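# Unplug the clipped cord from the power strip

## Task

Pull out the plug of the cord that the wire clip on the power strip secures, so the plug ends up away from that clip and stays unplugged on its own without a gripper holding it; then release it, move the grippers away, and finish without holding any other loose item.

## Robot and tools

Robot: two 6-joint arms, left_arm and right_arm, each with a two-finger gripper. The names are labels only and do not match image sides. Joint order in every row and every per-joint list: waist, shoulder, elbow, wrist pitch, wrist yaw, wrist roll. On both arms the waist, shoulder and wrist yaw signs are flipped compared with the URDF, in commands, results and refusals alike. The stated ranges use URDF signs, so flip those three before comparing: waist -2.618 to 3.054, shoulder 0.000 to 3.142, elbow 0.000 to 3.142, wrist pitch -1.571 to 1.571, wrist yaw -1.571 to 1.571, wrist roll -2.094 to 2.094 (rad). Actual end stops may differ by up to 0.036 rad.

Scene frame: origin on the tabletop midway between the arms, +x out over the table, +z up, left_arm toward +y. The state line gives each gripper's end_effector_position (metres) and end_effector_quat_wxyz in this frame; it marks the point between the finger pads, roughly 1 cm short of the tips, and may be off, more so at long reach. Fingers point along the gripper's +z and close along its y. Arm bases may be tilted; mounting plates and the frame behind them count as obstacles belonging to their arm in a "too close" message.

execute_actions(actions): a list of actions. Each action is a table of 1 to 15 rows; each row is one 1/30 s step, and if fewer than 15 rows are given the final one repeats. A row is a single list of 14 numbers in [-1, 1] covering both arms: left_arm's 6 joint values then its opening, then right_arm's 6 then its opening. Joint values are offsets, scaled so 1.0 = 1.202 rad waist, 1.258 shoulder, 1.238 elbow, 2.073 wrist pitch, 2.022 wrist yaw and wrist roll, measured from the angles at the start of that action (not the previous row; for a call's first action, from the last reported angles). Opening is absolute: +1 fully open, -1 closed. If any action would push a joint more than 0.036 rad beyond its range, that action is refused for both arms; a malformed action, or a first action failing this check, refuses the whole call. An empty list just returns state and images.

move(target, speed, blocking): target is one 14-number row laid out as above; its joint values are offsets from the Joint positions in the latest result that lists them, not from where the arm is when the move begins. Fingers get their opening at the start. All joints finish together, so grippers trace curves; duration is clamped to 0.5 to 10 s. speed (rad/s, 0.01 to 2, default 0.5) caps the joint with the longest travel. Moves do not avoid obstacles or the other arm. Faster moves and targets set deeper past a contact hit and press harder. blocking=false returns after 0.5 s while motion continues; then use wait or stop before sending more. The extra move: line reports the ending (done, off_target, moving, held, fault), limits=held or limits=none, and each arm's joint farthest from target.

wait(seconds): 0 to 10; arms keep their last command; returns early if a running move finishes. stop(): brakes a running move (needs room); fingers continue. zoom_image(camera, region): region [x0, y0, x1, y1] in pixels, at most 504x504, on cam_head_left, cam_head_right, cam_high, cam_low (672x504) or cam_left_wrist, cam_right_wrist (616x616). finished_scene(scene): pass the current scene number once the goal holds; irreversible.

Result lines: Joint positions and Joint velocities give per-arm joints (rad, rad/s) then finger-pad gap (m; 0.094 open). Joint targets shows where joints are being driven now. grip_measured is the measured opening on the command scale; each gripper may read off by about 1 mm. To grasp, command roughly 0.03 below grip_measured (less for a lighter hold); pad force tops out near 50 to 62 N, less on very thin parts. Step readings list joint angles at some steps; HELD marks a step where that arm was held back. "joint sent to its limit" means a joint reached its end; its absence proves nothing. "joint command not followed" means the clearance check altered targets.

Motion limits: per step each joint target stays within a lead of its measured angle (0.202 waist, 0.258 shoulder, 0.238 elbow, 0.573 wrist pitch, 0.522 wrist yaw and roll), and targets putting a gripper over 70 mm from its measured spot are scaled back, so big offsets take several actions; finish leftovers explicitly. Arms may sag under zero offsets: in a reply's first call re-aim at the wanted angles, then send zeros.

Heat: holding loads warms motors; MOTOR HOT appears at 75 °C, 90 °C pauses that arm 10 s, 100 °C drops it. Avoid: arm-to-arm collisions or pressing, hard hits or shoves, dropping or knocking anything off the table, and leaving the plug held by the gripper. Loose objects may be nudged occasionally by outside pushes.

Each tool is called after "Emit:" as a command line: name --argument value for each argument, lists and objects as JSON in quotes; but a table of rows of numbers goes row by row, as --pt "numbers of a row", without its own name.

## Session

Emit:
execute_actions --actions '[]'

Scene clock: 0.00 s.
left_arm: end_effector_position=(+0.4245, -0.1207, +0.2259) grip_measured=+1.000 end_effector_quat_wxyz=(-0.462, +0.586, -0.574, +0.336) | right_arm: end_effector_position=(+0.3328, -0.2901, +0.1921) grip_measured=+1.000 end_effector_quat_wxyz=(+0.382, +0.022, +0.924, -0.013)
Joint names: [waist, shoulder, elbow, wrist pitch, wrist yaw, wrist roll]
Joint positions: left_arm=[ 1.043 -2.854  2.112  0.01   1.15  -2.085  0.094] | right_arm=[ 0.076 -1.955  0.384  0.857  0.019 -0.08   0.094]
Joint velocities: left_arm=[ 0.012 -0.007 -0.002 -0.007  0.081 -0.037  0.   ] | right_arm=[ 0.002  0.007 -0.007 -0.066  0.022  0.037  0.   ]
Joint targets: left_arm=[1.047 -2.832 2.124 0.006 1.164 -2.078] | right_arm=[0.076 -1.952 0.386 0.859 0.021 -0.080]

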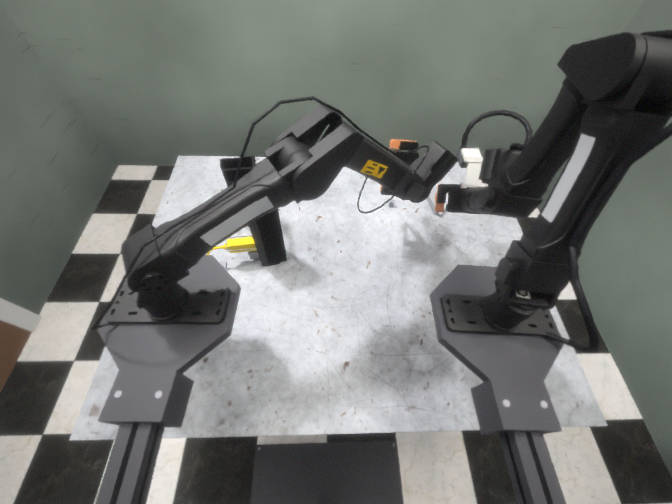

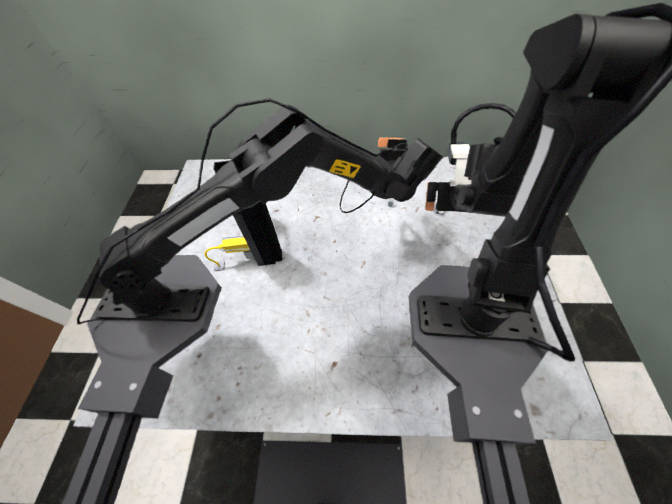

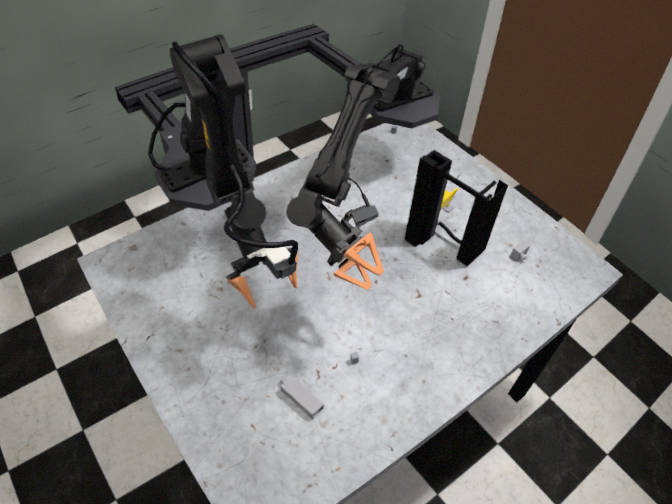

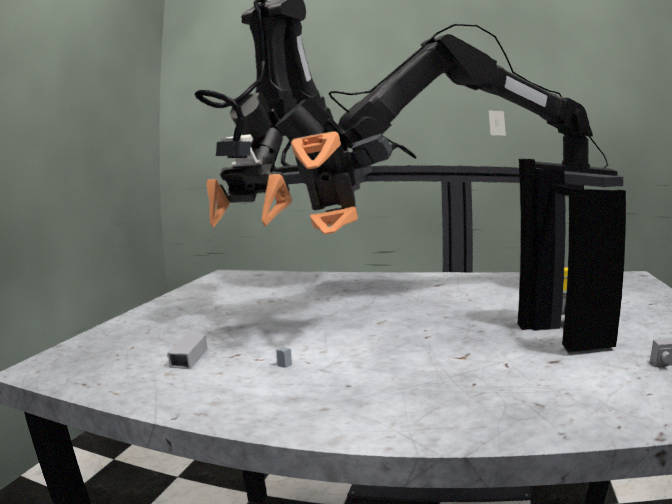

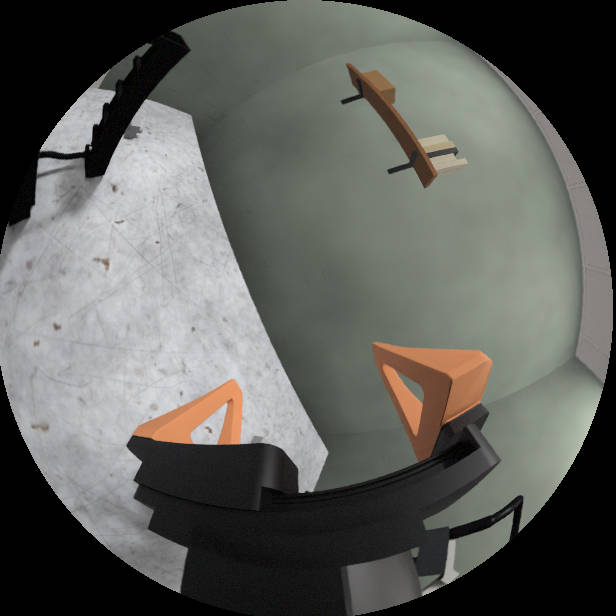

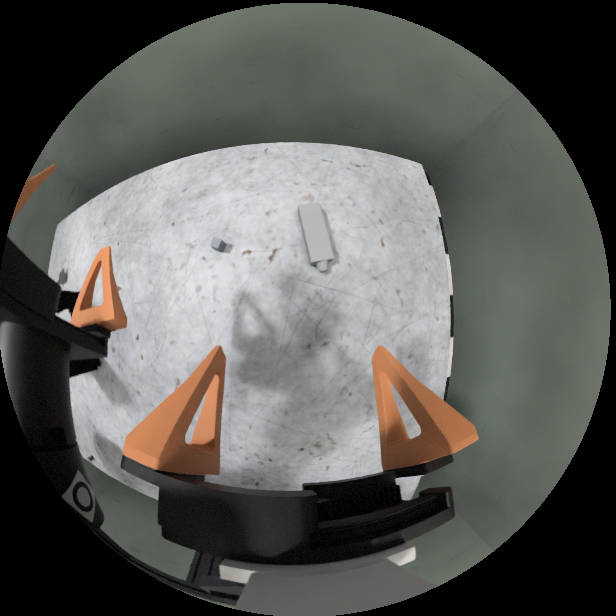

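Emit:
zoom_image --camera "cam_head_right" --region '[180, 200, 310, 300]'

Emit:
zoom_image --camera "cam_head_left" --region '[180, 200, 310, 300]'

Emit:
zoom_image --camera "cam_high" --region '[390, 130, 550, 280]'

Region (180, 200, 310, 300) of cam_head_right's 672x504 image, scaled by 3.877, with more detail than that image has; it fills the top 388 rows of this view, and the rest is white.

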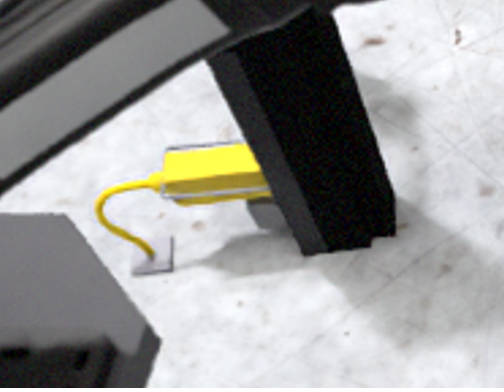

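Region (180, 200, 310, 300) of cam_head_left's 672x504 image, scaled by 3.877, with more detail than that image has; it fills the top 388 rows of this view, and the rest is white.

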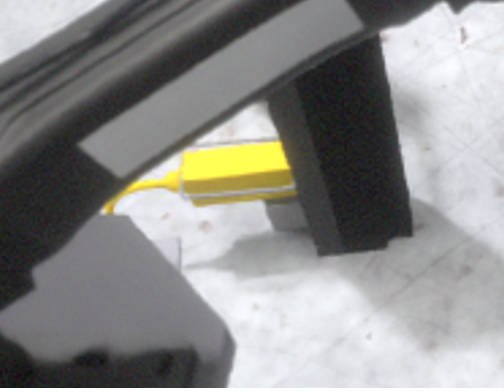

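Region (390, 130, 550, 280) of cam_high's 672x504 image, scaled by 3.150, with more detail than that image has; it fills the top 472 rows of this view, and the rest is white.

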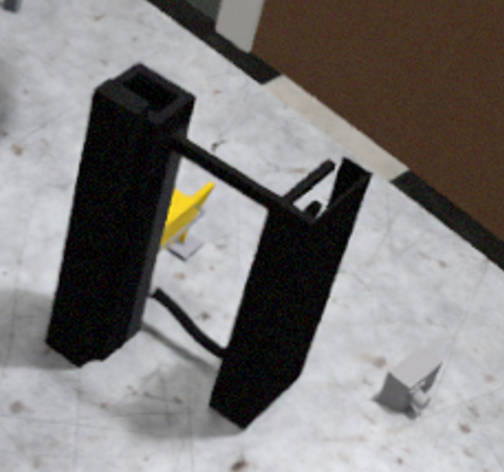

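Emit:
move --target '[-0.998,0.54,-0.547,0.1225,-0.593,0.491,0.28,0,0.0024,0.0016,0.001,0.001,0,1]' --speed 1.0

Scene clock: 122.13 s.
left_arm: end_effector_position=(+0.6095, +0.4078, +0.3047) grip_measured=+0.281 end_effector_quat_wxyz=(+0.407, -0.508, +0.718, -0.248) | right_arm: end_effector_position=(+0.3328, -0.2901, +0.1921) grip_measured=+1.000 end_effector_quat_wxyz=(+0.382, +0.022, +0.924, -0.013)
Joint names: [waist, shoulder, elbow, wrist pitch, wrist yaw, wrist roll]
Joint positions: left_arm=[-0.162 -2.201  1.449  0.248 -0.039 -1.104  0.06 ] | right_arm=[ 0.076 -1.955  0.384  0.857  0.019 -0.08   0.094]
Joint velocities: left_arm=[ 0.002 -0.002  0.002 -0.066 -0.081 -0.007  0.   ] | right_arm=[ 0.012 -0.002  0.012 -0.081  0.007  0.007  0.   ]
Joint targets: left_arm=[-0.156 -2.175 1.435 0.264 -0.049 -1.092] | right_arm=[0.076 -1.952 0.386 0.859 0.021 -0.080]
MOTOR HOT: a motor of the left arm reached 75 °C. Now the hottest motor of the left arm, the shoulder, reports 86 °C. The controller's stop level is 90 °C. To cool a motor, set the load down, stop pushing, or move to a pose that needs little force.
move: off_target (left_arm); limits=none; left_arm: farthest joint: the shoulder, 0.027 radians from its target (0.680 radians at the start); right_arm: farthest joint: the shoulder, 0.003 radians from its target (0.003 radians at the start)

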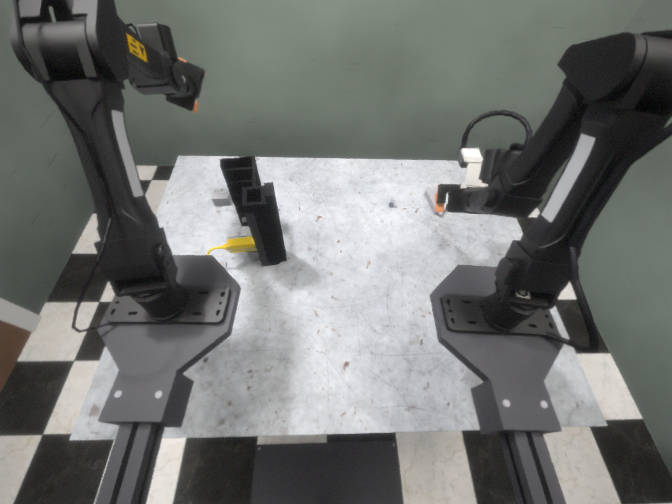

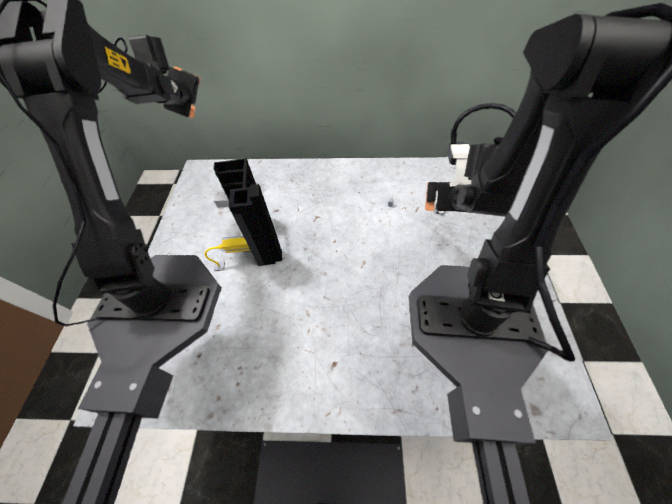

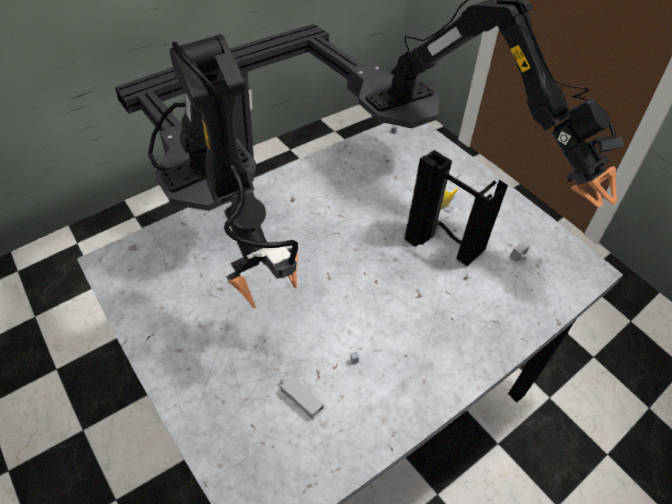

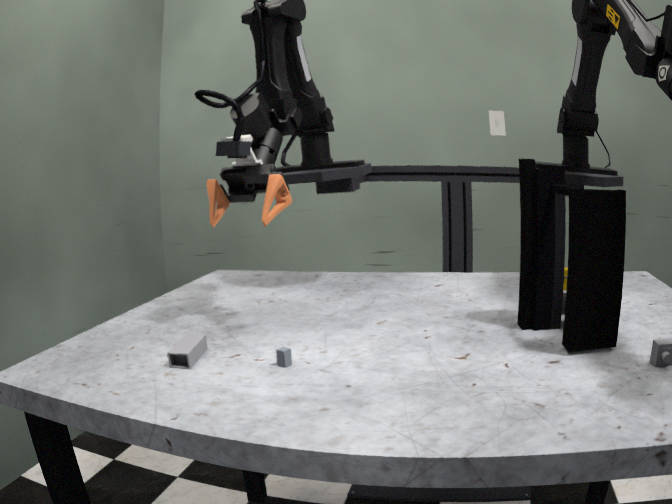

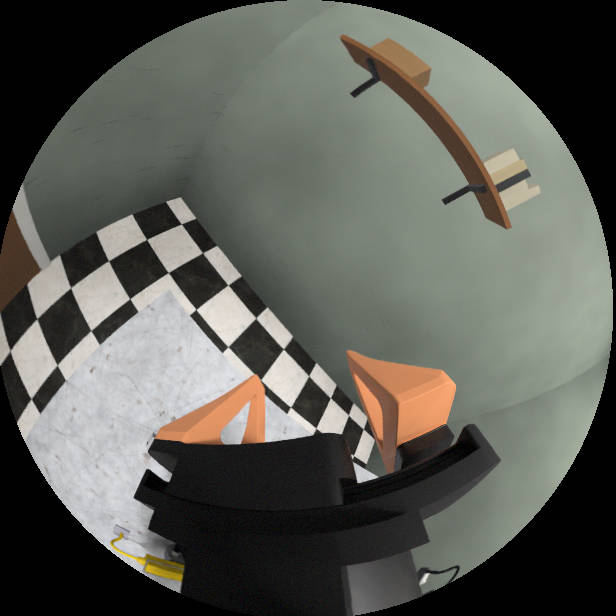

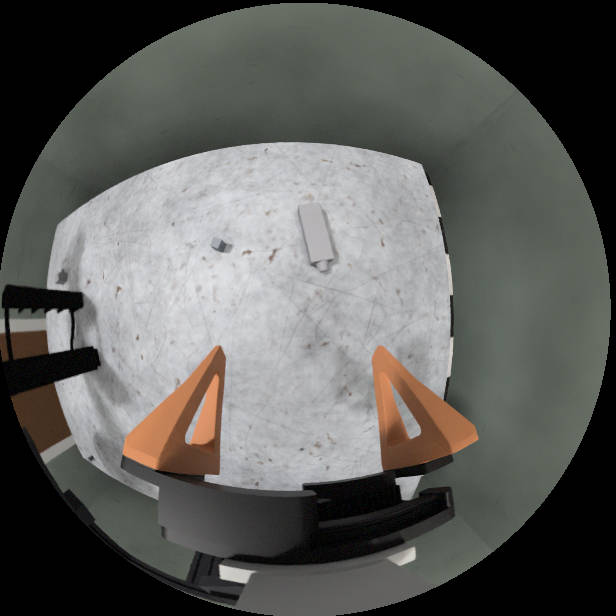

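Emit:
move --target '[-0.334,0.0,-0.53,-0.322,-0.302,0.028,0.28,0,0.0024,0.0016,0.001,0.001,0,1]' --speed 0.8

Scene clock: 127.97 s.
left_arm: end_effector_position=(+0.2318, +0.3476, +0.1355) grip_measured=+0.281 end_effector_quat_wxyz=(+0.231, +0.704, -0.622, +0.253) | right_arm: end_effector_position=(+0.3328, -0.2901, +0.1921) grip_measured=+1.000 end_effector_quat_wxyz=(+0.382, +0.022, +0.924, -0.013)
Joint names: [waist, shoulder, elbow, wrist pitch, wrist yaw, wrist roll]
Joint positions: left_arm=[-0.558 -2.21   0.797 -0.408 -0.631 -1.055  0.06 ] | right_arm=[ 0.076 -1.955  0.384  0.857  0.019 -0.08   0.094]
Joint velocities: left_arm=[ 0.007  0.017 -0.007 -0.051  0.022  0.007  0.   ] | right_arm=[-0.002  0.002 -0.007 -0.051  0.037  0.022  0.   ]
Joint targets: left_arm=[-0.564 -2.201 0.793 -0.419 -0.650 -1.047] | right_arm=[0.076 -1.952 0.386 0.859 0.021 -0.080]
MOTOR HOT: still on. Now the hottest motor of the left arm, the shoulder, reports 83 °C; the controller's stop level is 90 °C.
move: done; limits=none; left_arm: farthest joint: the wrist yaw, 0.019 radians from its target (0.610 radians at the start); right_arm: farthest joint: the shoulder, 0.003 radians from its target (0.003 radians at the start)

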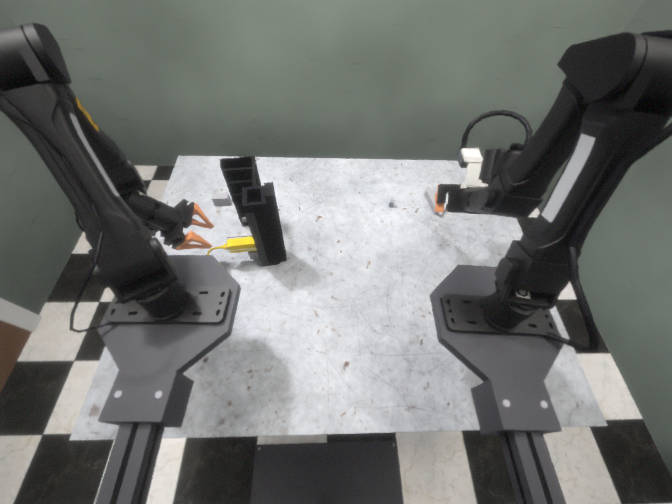

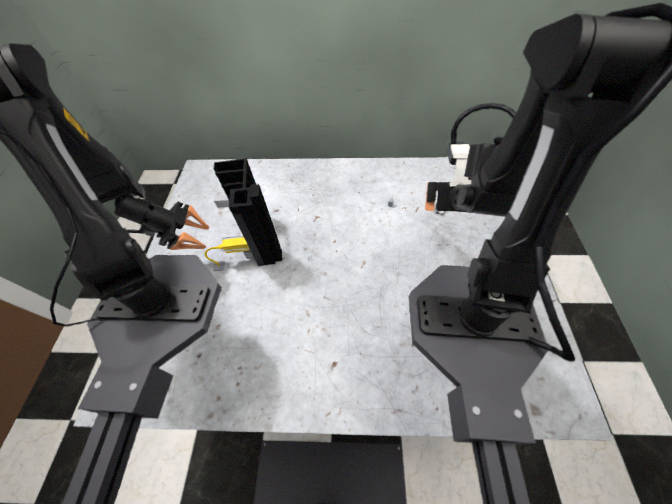

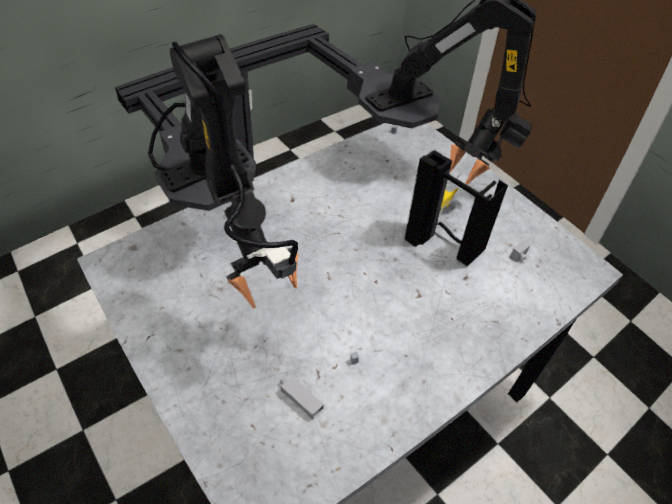

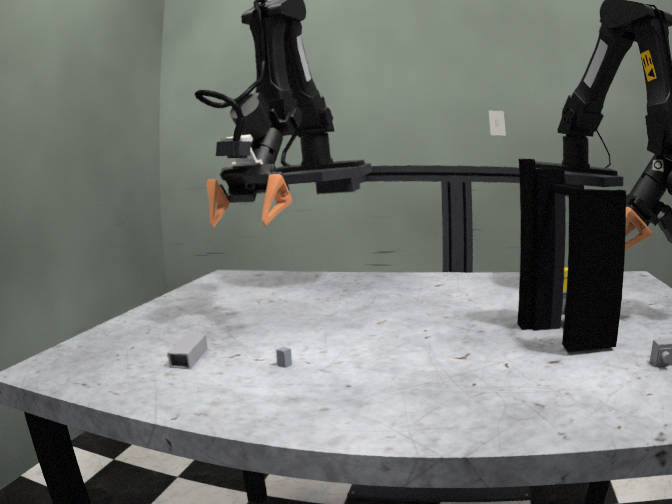

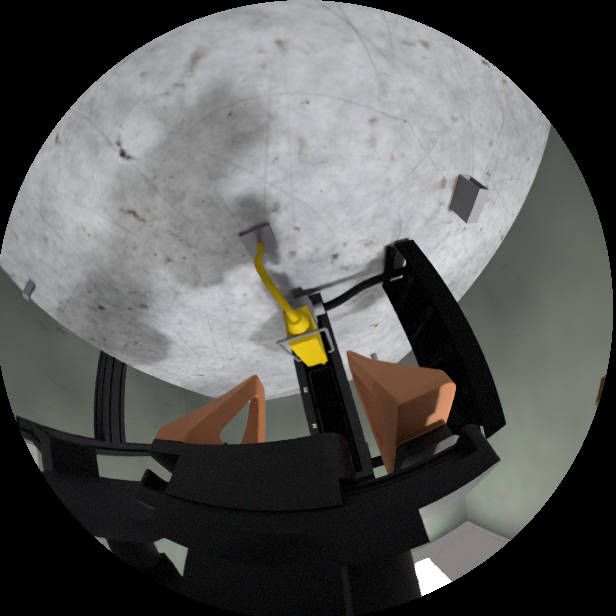

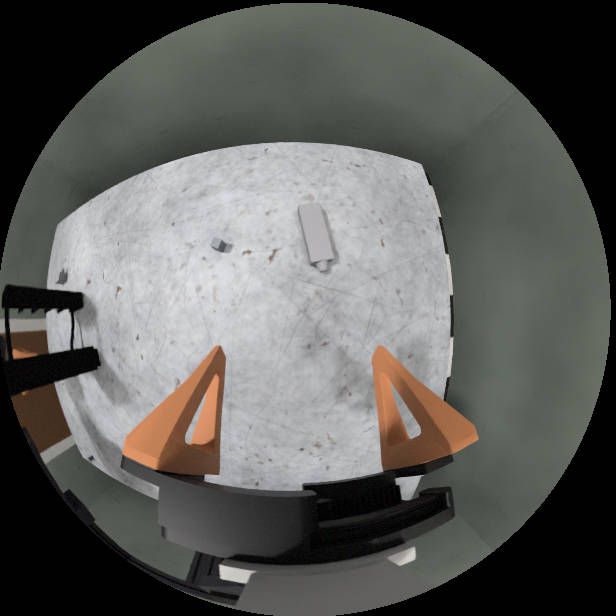

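Emit:
zoom_image --camera "cam_left_wrist" --region '[230, 270, 390, 430]'

Emit:
zoom_image --camera "cam_head_left" --region '[170, 195, 290, 275]'

Emit:
wait --seconds 0

Region (230, 270, 390, 430) of cam_left_wrist's 616x616 image, scaled by 3.150, with more detail than that image has.

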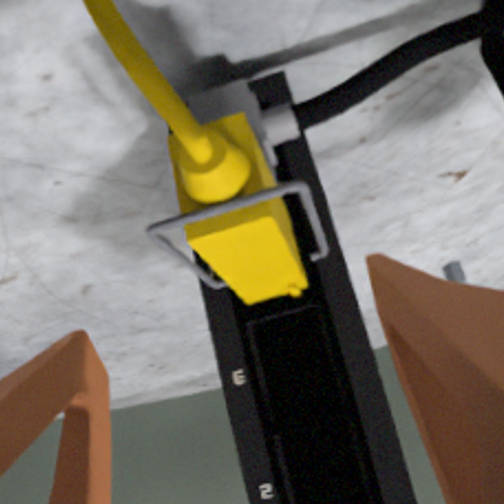

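Region (170, 195, 290, 275) of cam_head_left's 672x504 image, scaled by 4.200, with more detail than that image has.

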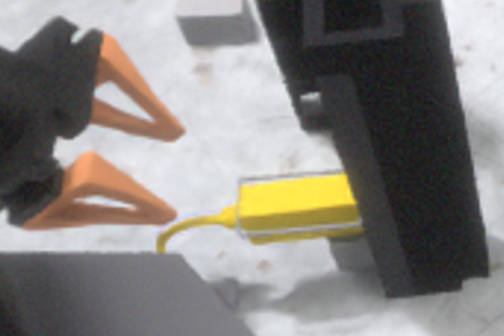

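Scene clock: 133.67 s.
left_arm: end_effector_position=(+0.2319, +0.3476, +0.1356) grip_measured=+0.281 end_effector_quat_wxyz=(+0.231, +0.704, -0.622, +0.253) | right_arm: end_effector_position=(+0.3328, -0.2901, +0.1921) grip_measured=+1.000 end_effector_quat_wxyz=(+0.382, +0.022, +0.924, -0.013)
Joint names: [waist, shoulder, elbow, wrist pitch, wrist yaw, wrist roll]
Joint positions: left_arm=[-0.558 -2.21   0.797 -0.408 -0.631 -1.055  0.06 ] | right_arm=[ 0.076 -1.955  0.384  0.857  0.019 -0.08   0.094]
Joint velocities: left_arm=[ 0.022  0.012 -0.002  0.007 -0.095  0.051 -0.   ] | right_arm=[ 0.002 -0.007  0.012 -0.007 -0.11   0.081  0.   ]
Joint targets: left_arm=[-0.564 -2.201 0.793 -0.419 -0.650 -1.047] | right_arm=[0.076 -1.952 0.386 0.859 0.021 -0.080]
MOTOR HOT: still on. Now the hottest motor of the left arm, the shoulder, reports 79 °C; the controller's stop level is 90 °C.

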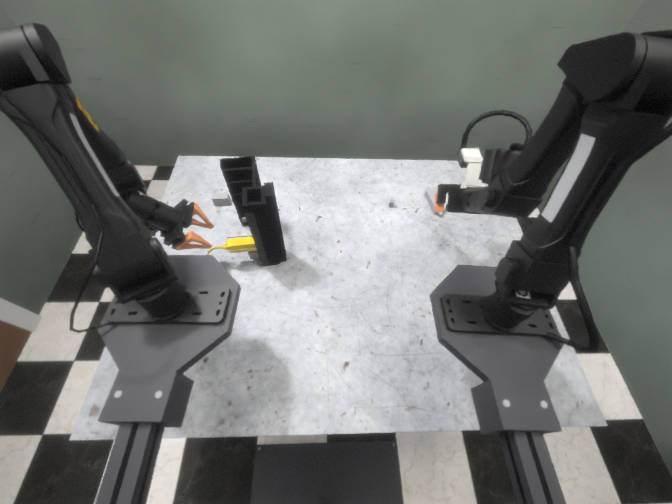

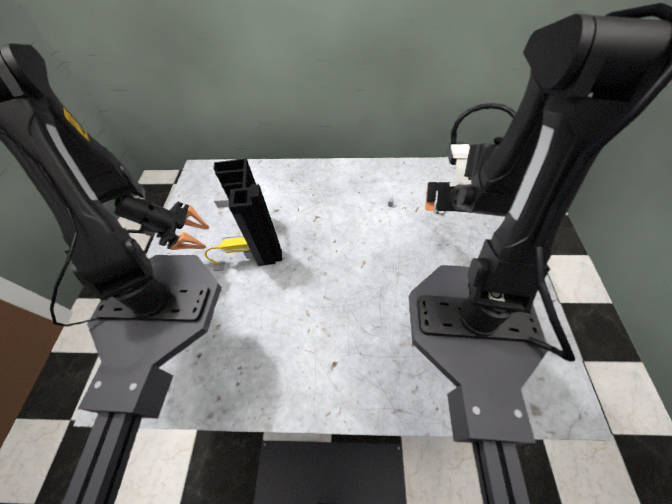

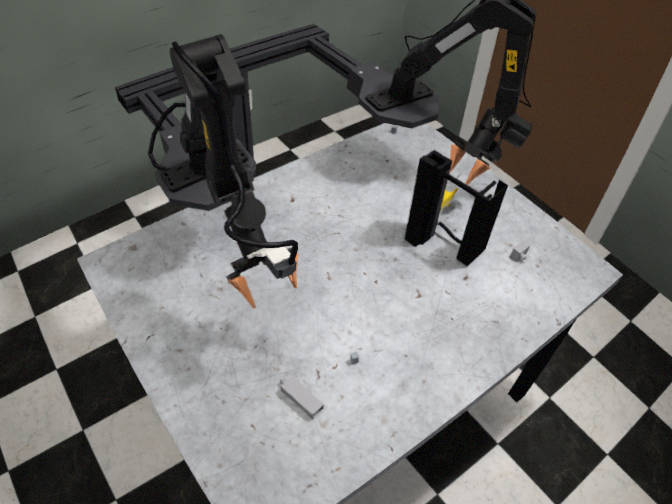

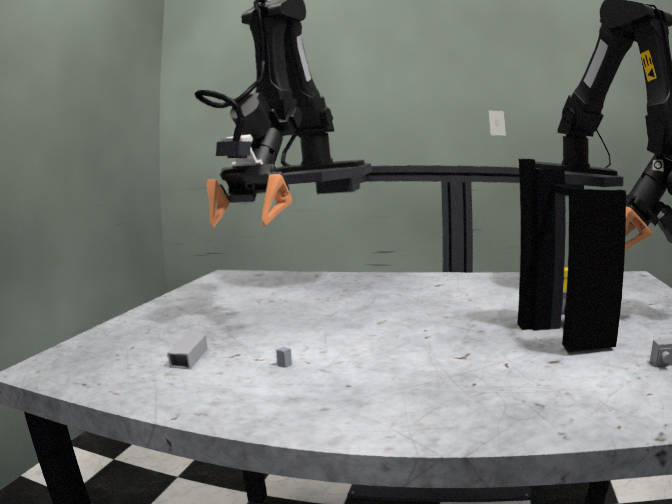

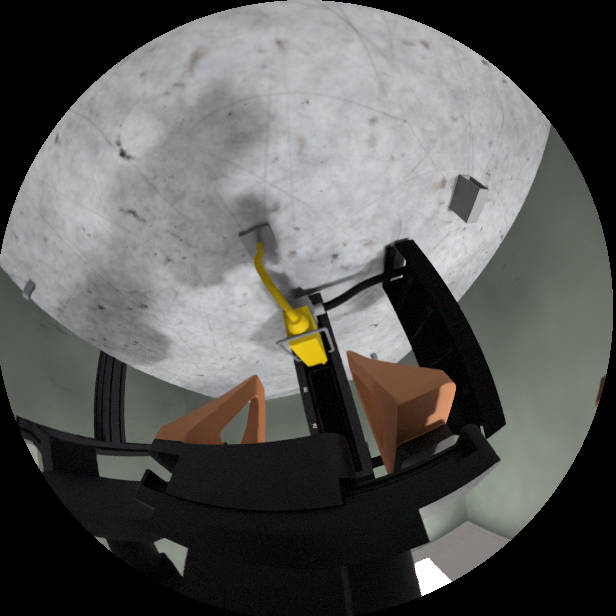

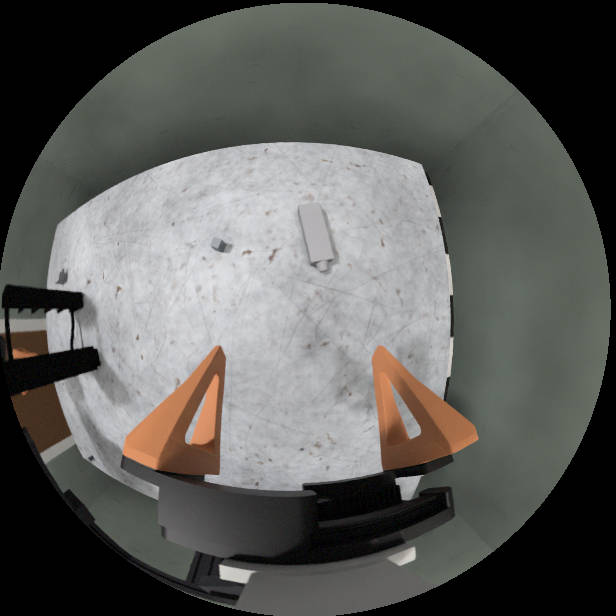

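Emit:
move --target '[0.1456,-0.124,-0.0784,0.1997,-0.0287,-0.1296,0.36,0,0.0024,0.0016,0.001,0.001,0,1]' --speed 0.4

Emit:
zoom_image --camera "cam_left_wrist" --region '[230, 290, 390, 450]'

Emit:
zoom_image --camera "cam_head_left" --region '[180, 205, 285, 275]'

Scene clock: 192.77 s.
left_arm: end_effector_position=(+0.2419, +0.3041, +0.0918) grip_measured=+0.359 end_effector_quat_wxyz=(+0.218, +0.715, -0.611, +0.262) | right_arm: end_effector_position=(+0.3328, -0.2901, +0.1921) grip_measured=+1.000 end_effector_quat_wxyz=(+0.382, +0.022, +0.924, -0.013)
Joint names: [waist, shoulder, elbow, wrist pitch, wrist yaw, wrist roll]
Joint positions: left_arm=[-0.392 -2.363  0.718 -0.001 -0.671 -1.311  0.064] | right_arm=[ 0.076 -1.955  0.384  0.857  0.019 -0.08   0.094]
Joint velocities: left_arm=[-0.007  0.002  0.007 -0.022  0.022  0.022  0.001] | right_arm=[ 0.012  0.002 -0.017 -0.007 -0.007  0.007  0.   ]
Joint targets: left_arm=[-0.383 -2.366 0.700 0.006 -0.690 -1.317] | right_arm=[0.076 -1.952 0.386 0.859 0.021 -0.080]
MOTOR HOT: cleared. Now the hottest motor of the left arm, the shoulder, reports 66 °C.
move: done; limits=none; left_arm: farthest joint: the elbow, 0.018 radians from its target (0.097 radians at the start); right_arm: farthest joint: the shoulder, 0.003 radians from its target (0.003 radians at the start)

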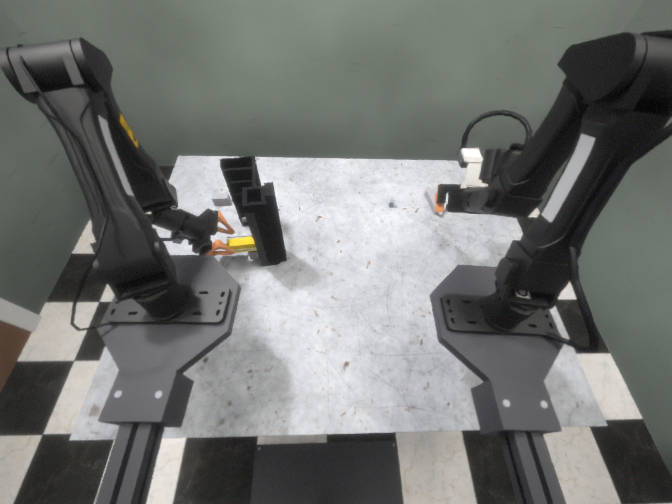

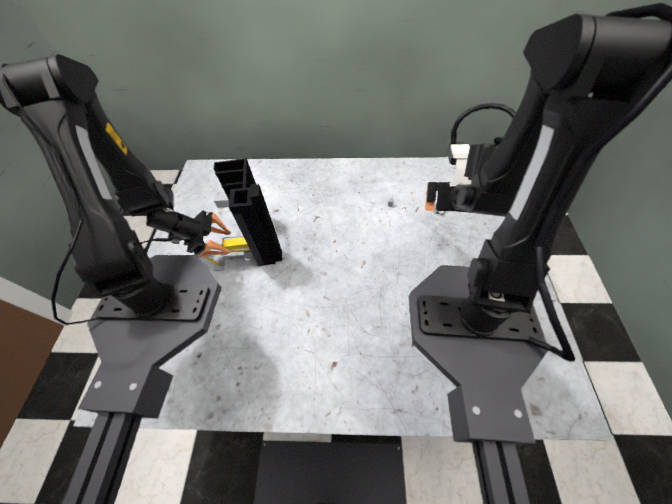

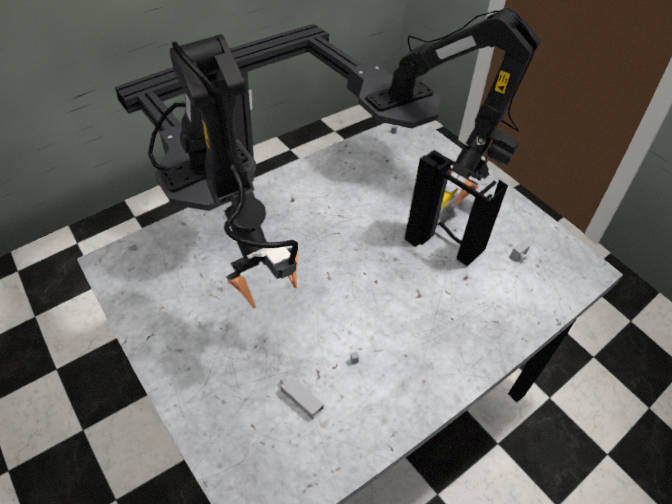

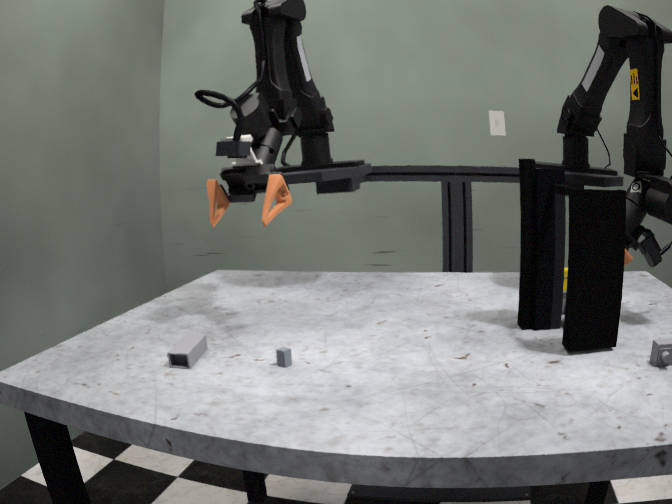

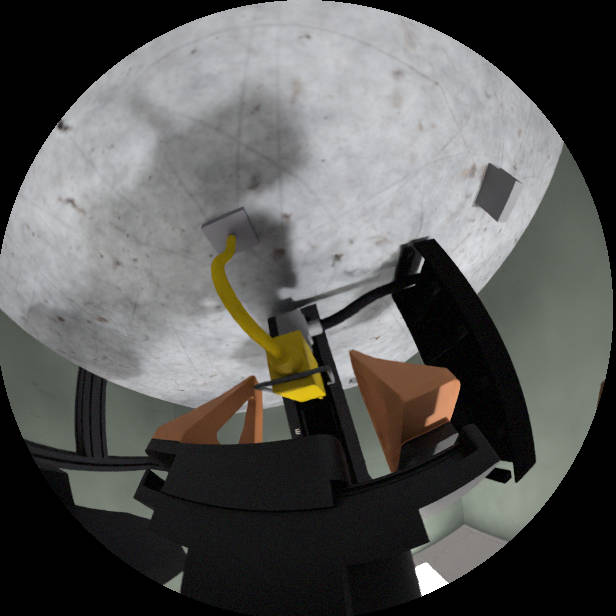

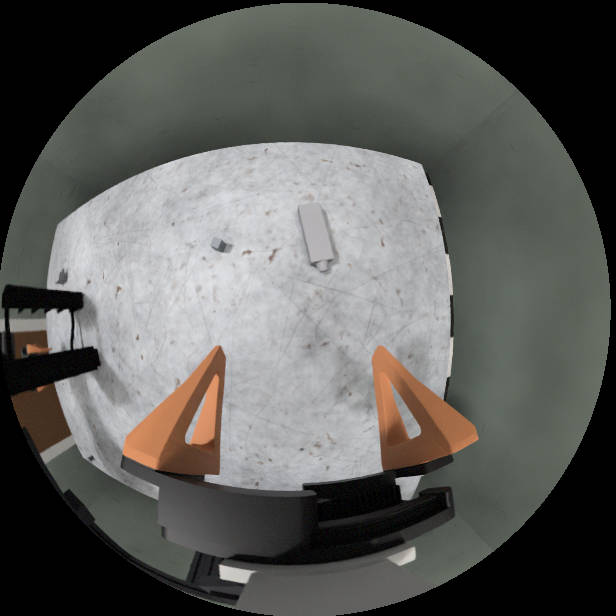

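Region (230, 290, 390, 450) of cam_left_wrist's 616x616 image, scaled by 3.150, with more detail than that image has.

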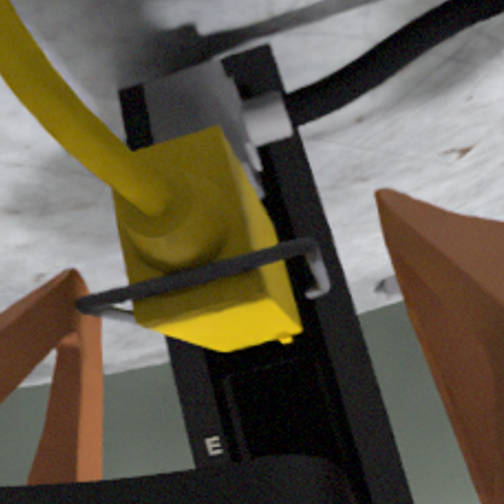

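Region (180, 205, 285, 275) of cam_head_left's 672x504 image, scaled by 4.800, with more detail than that image has.

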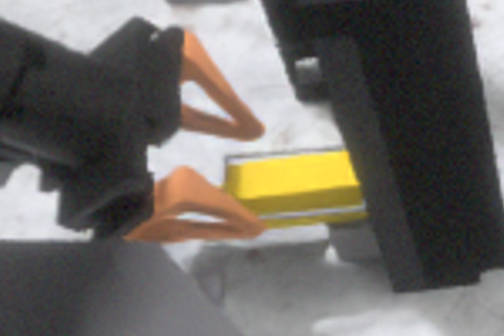

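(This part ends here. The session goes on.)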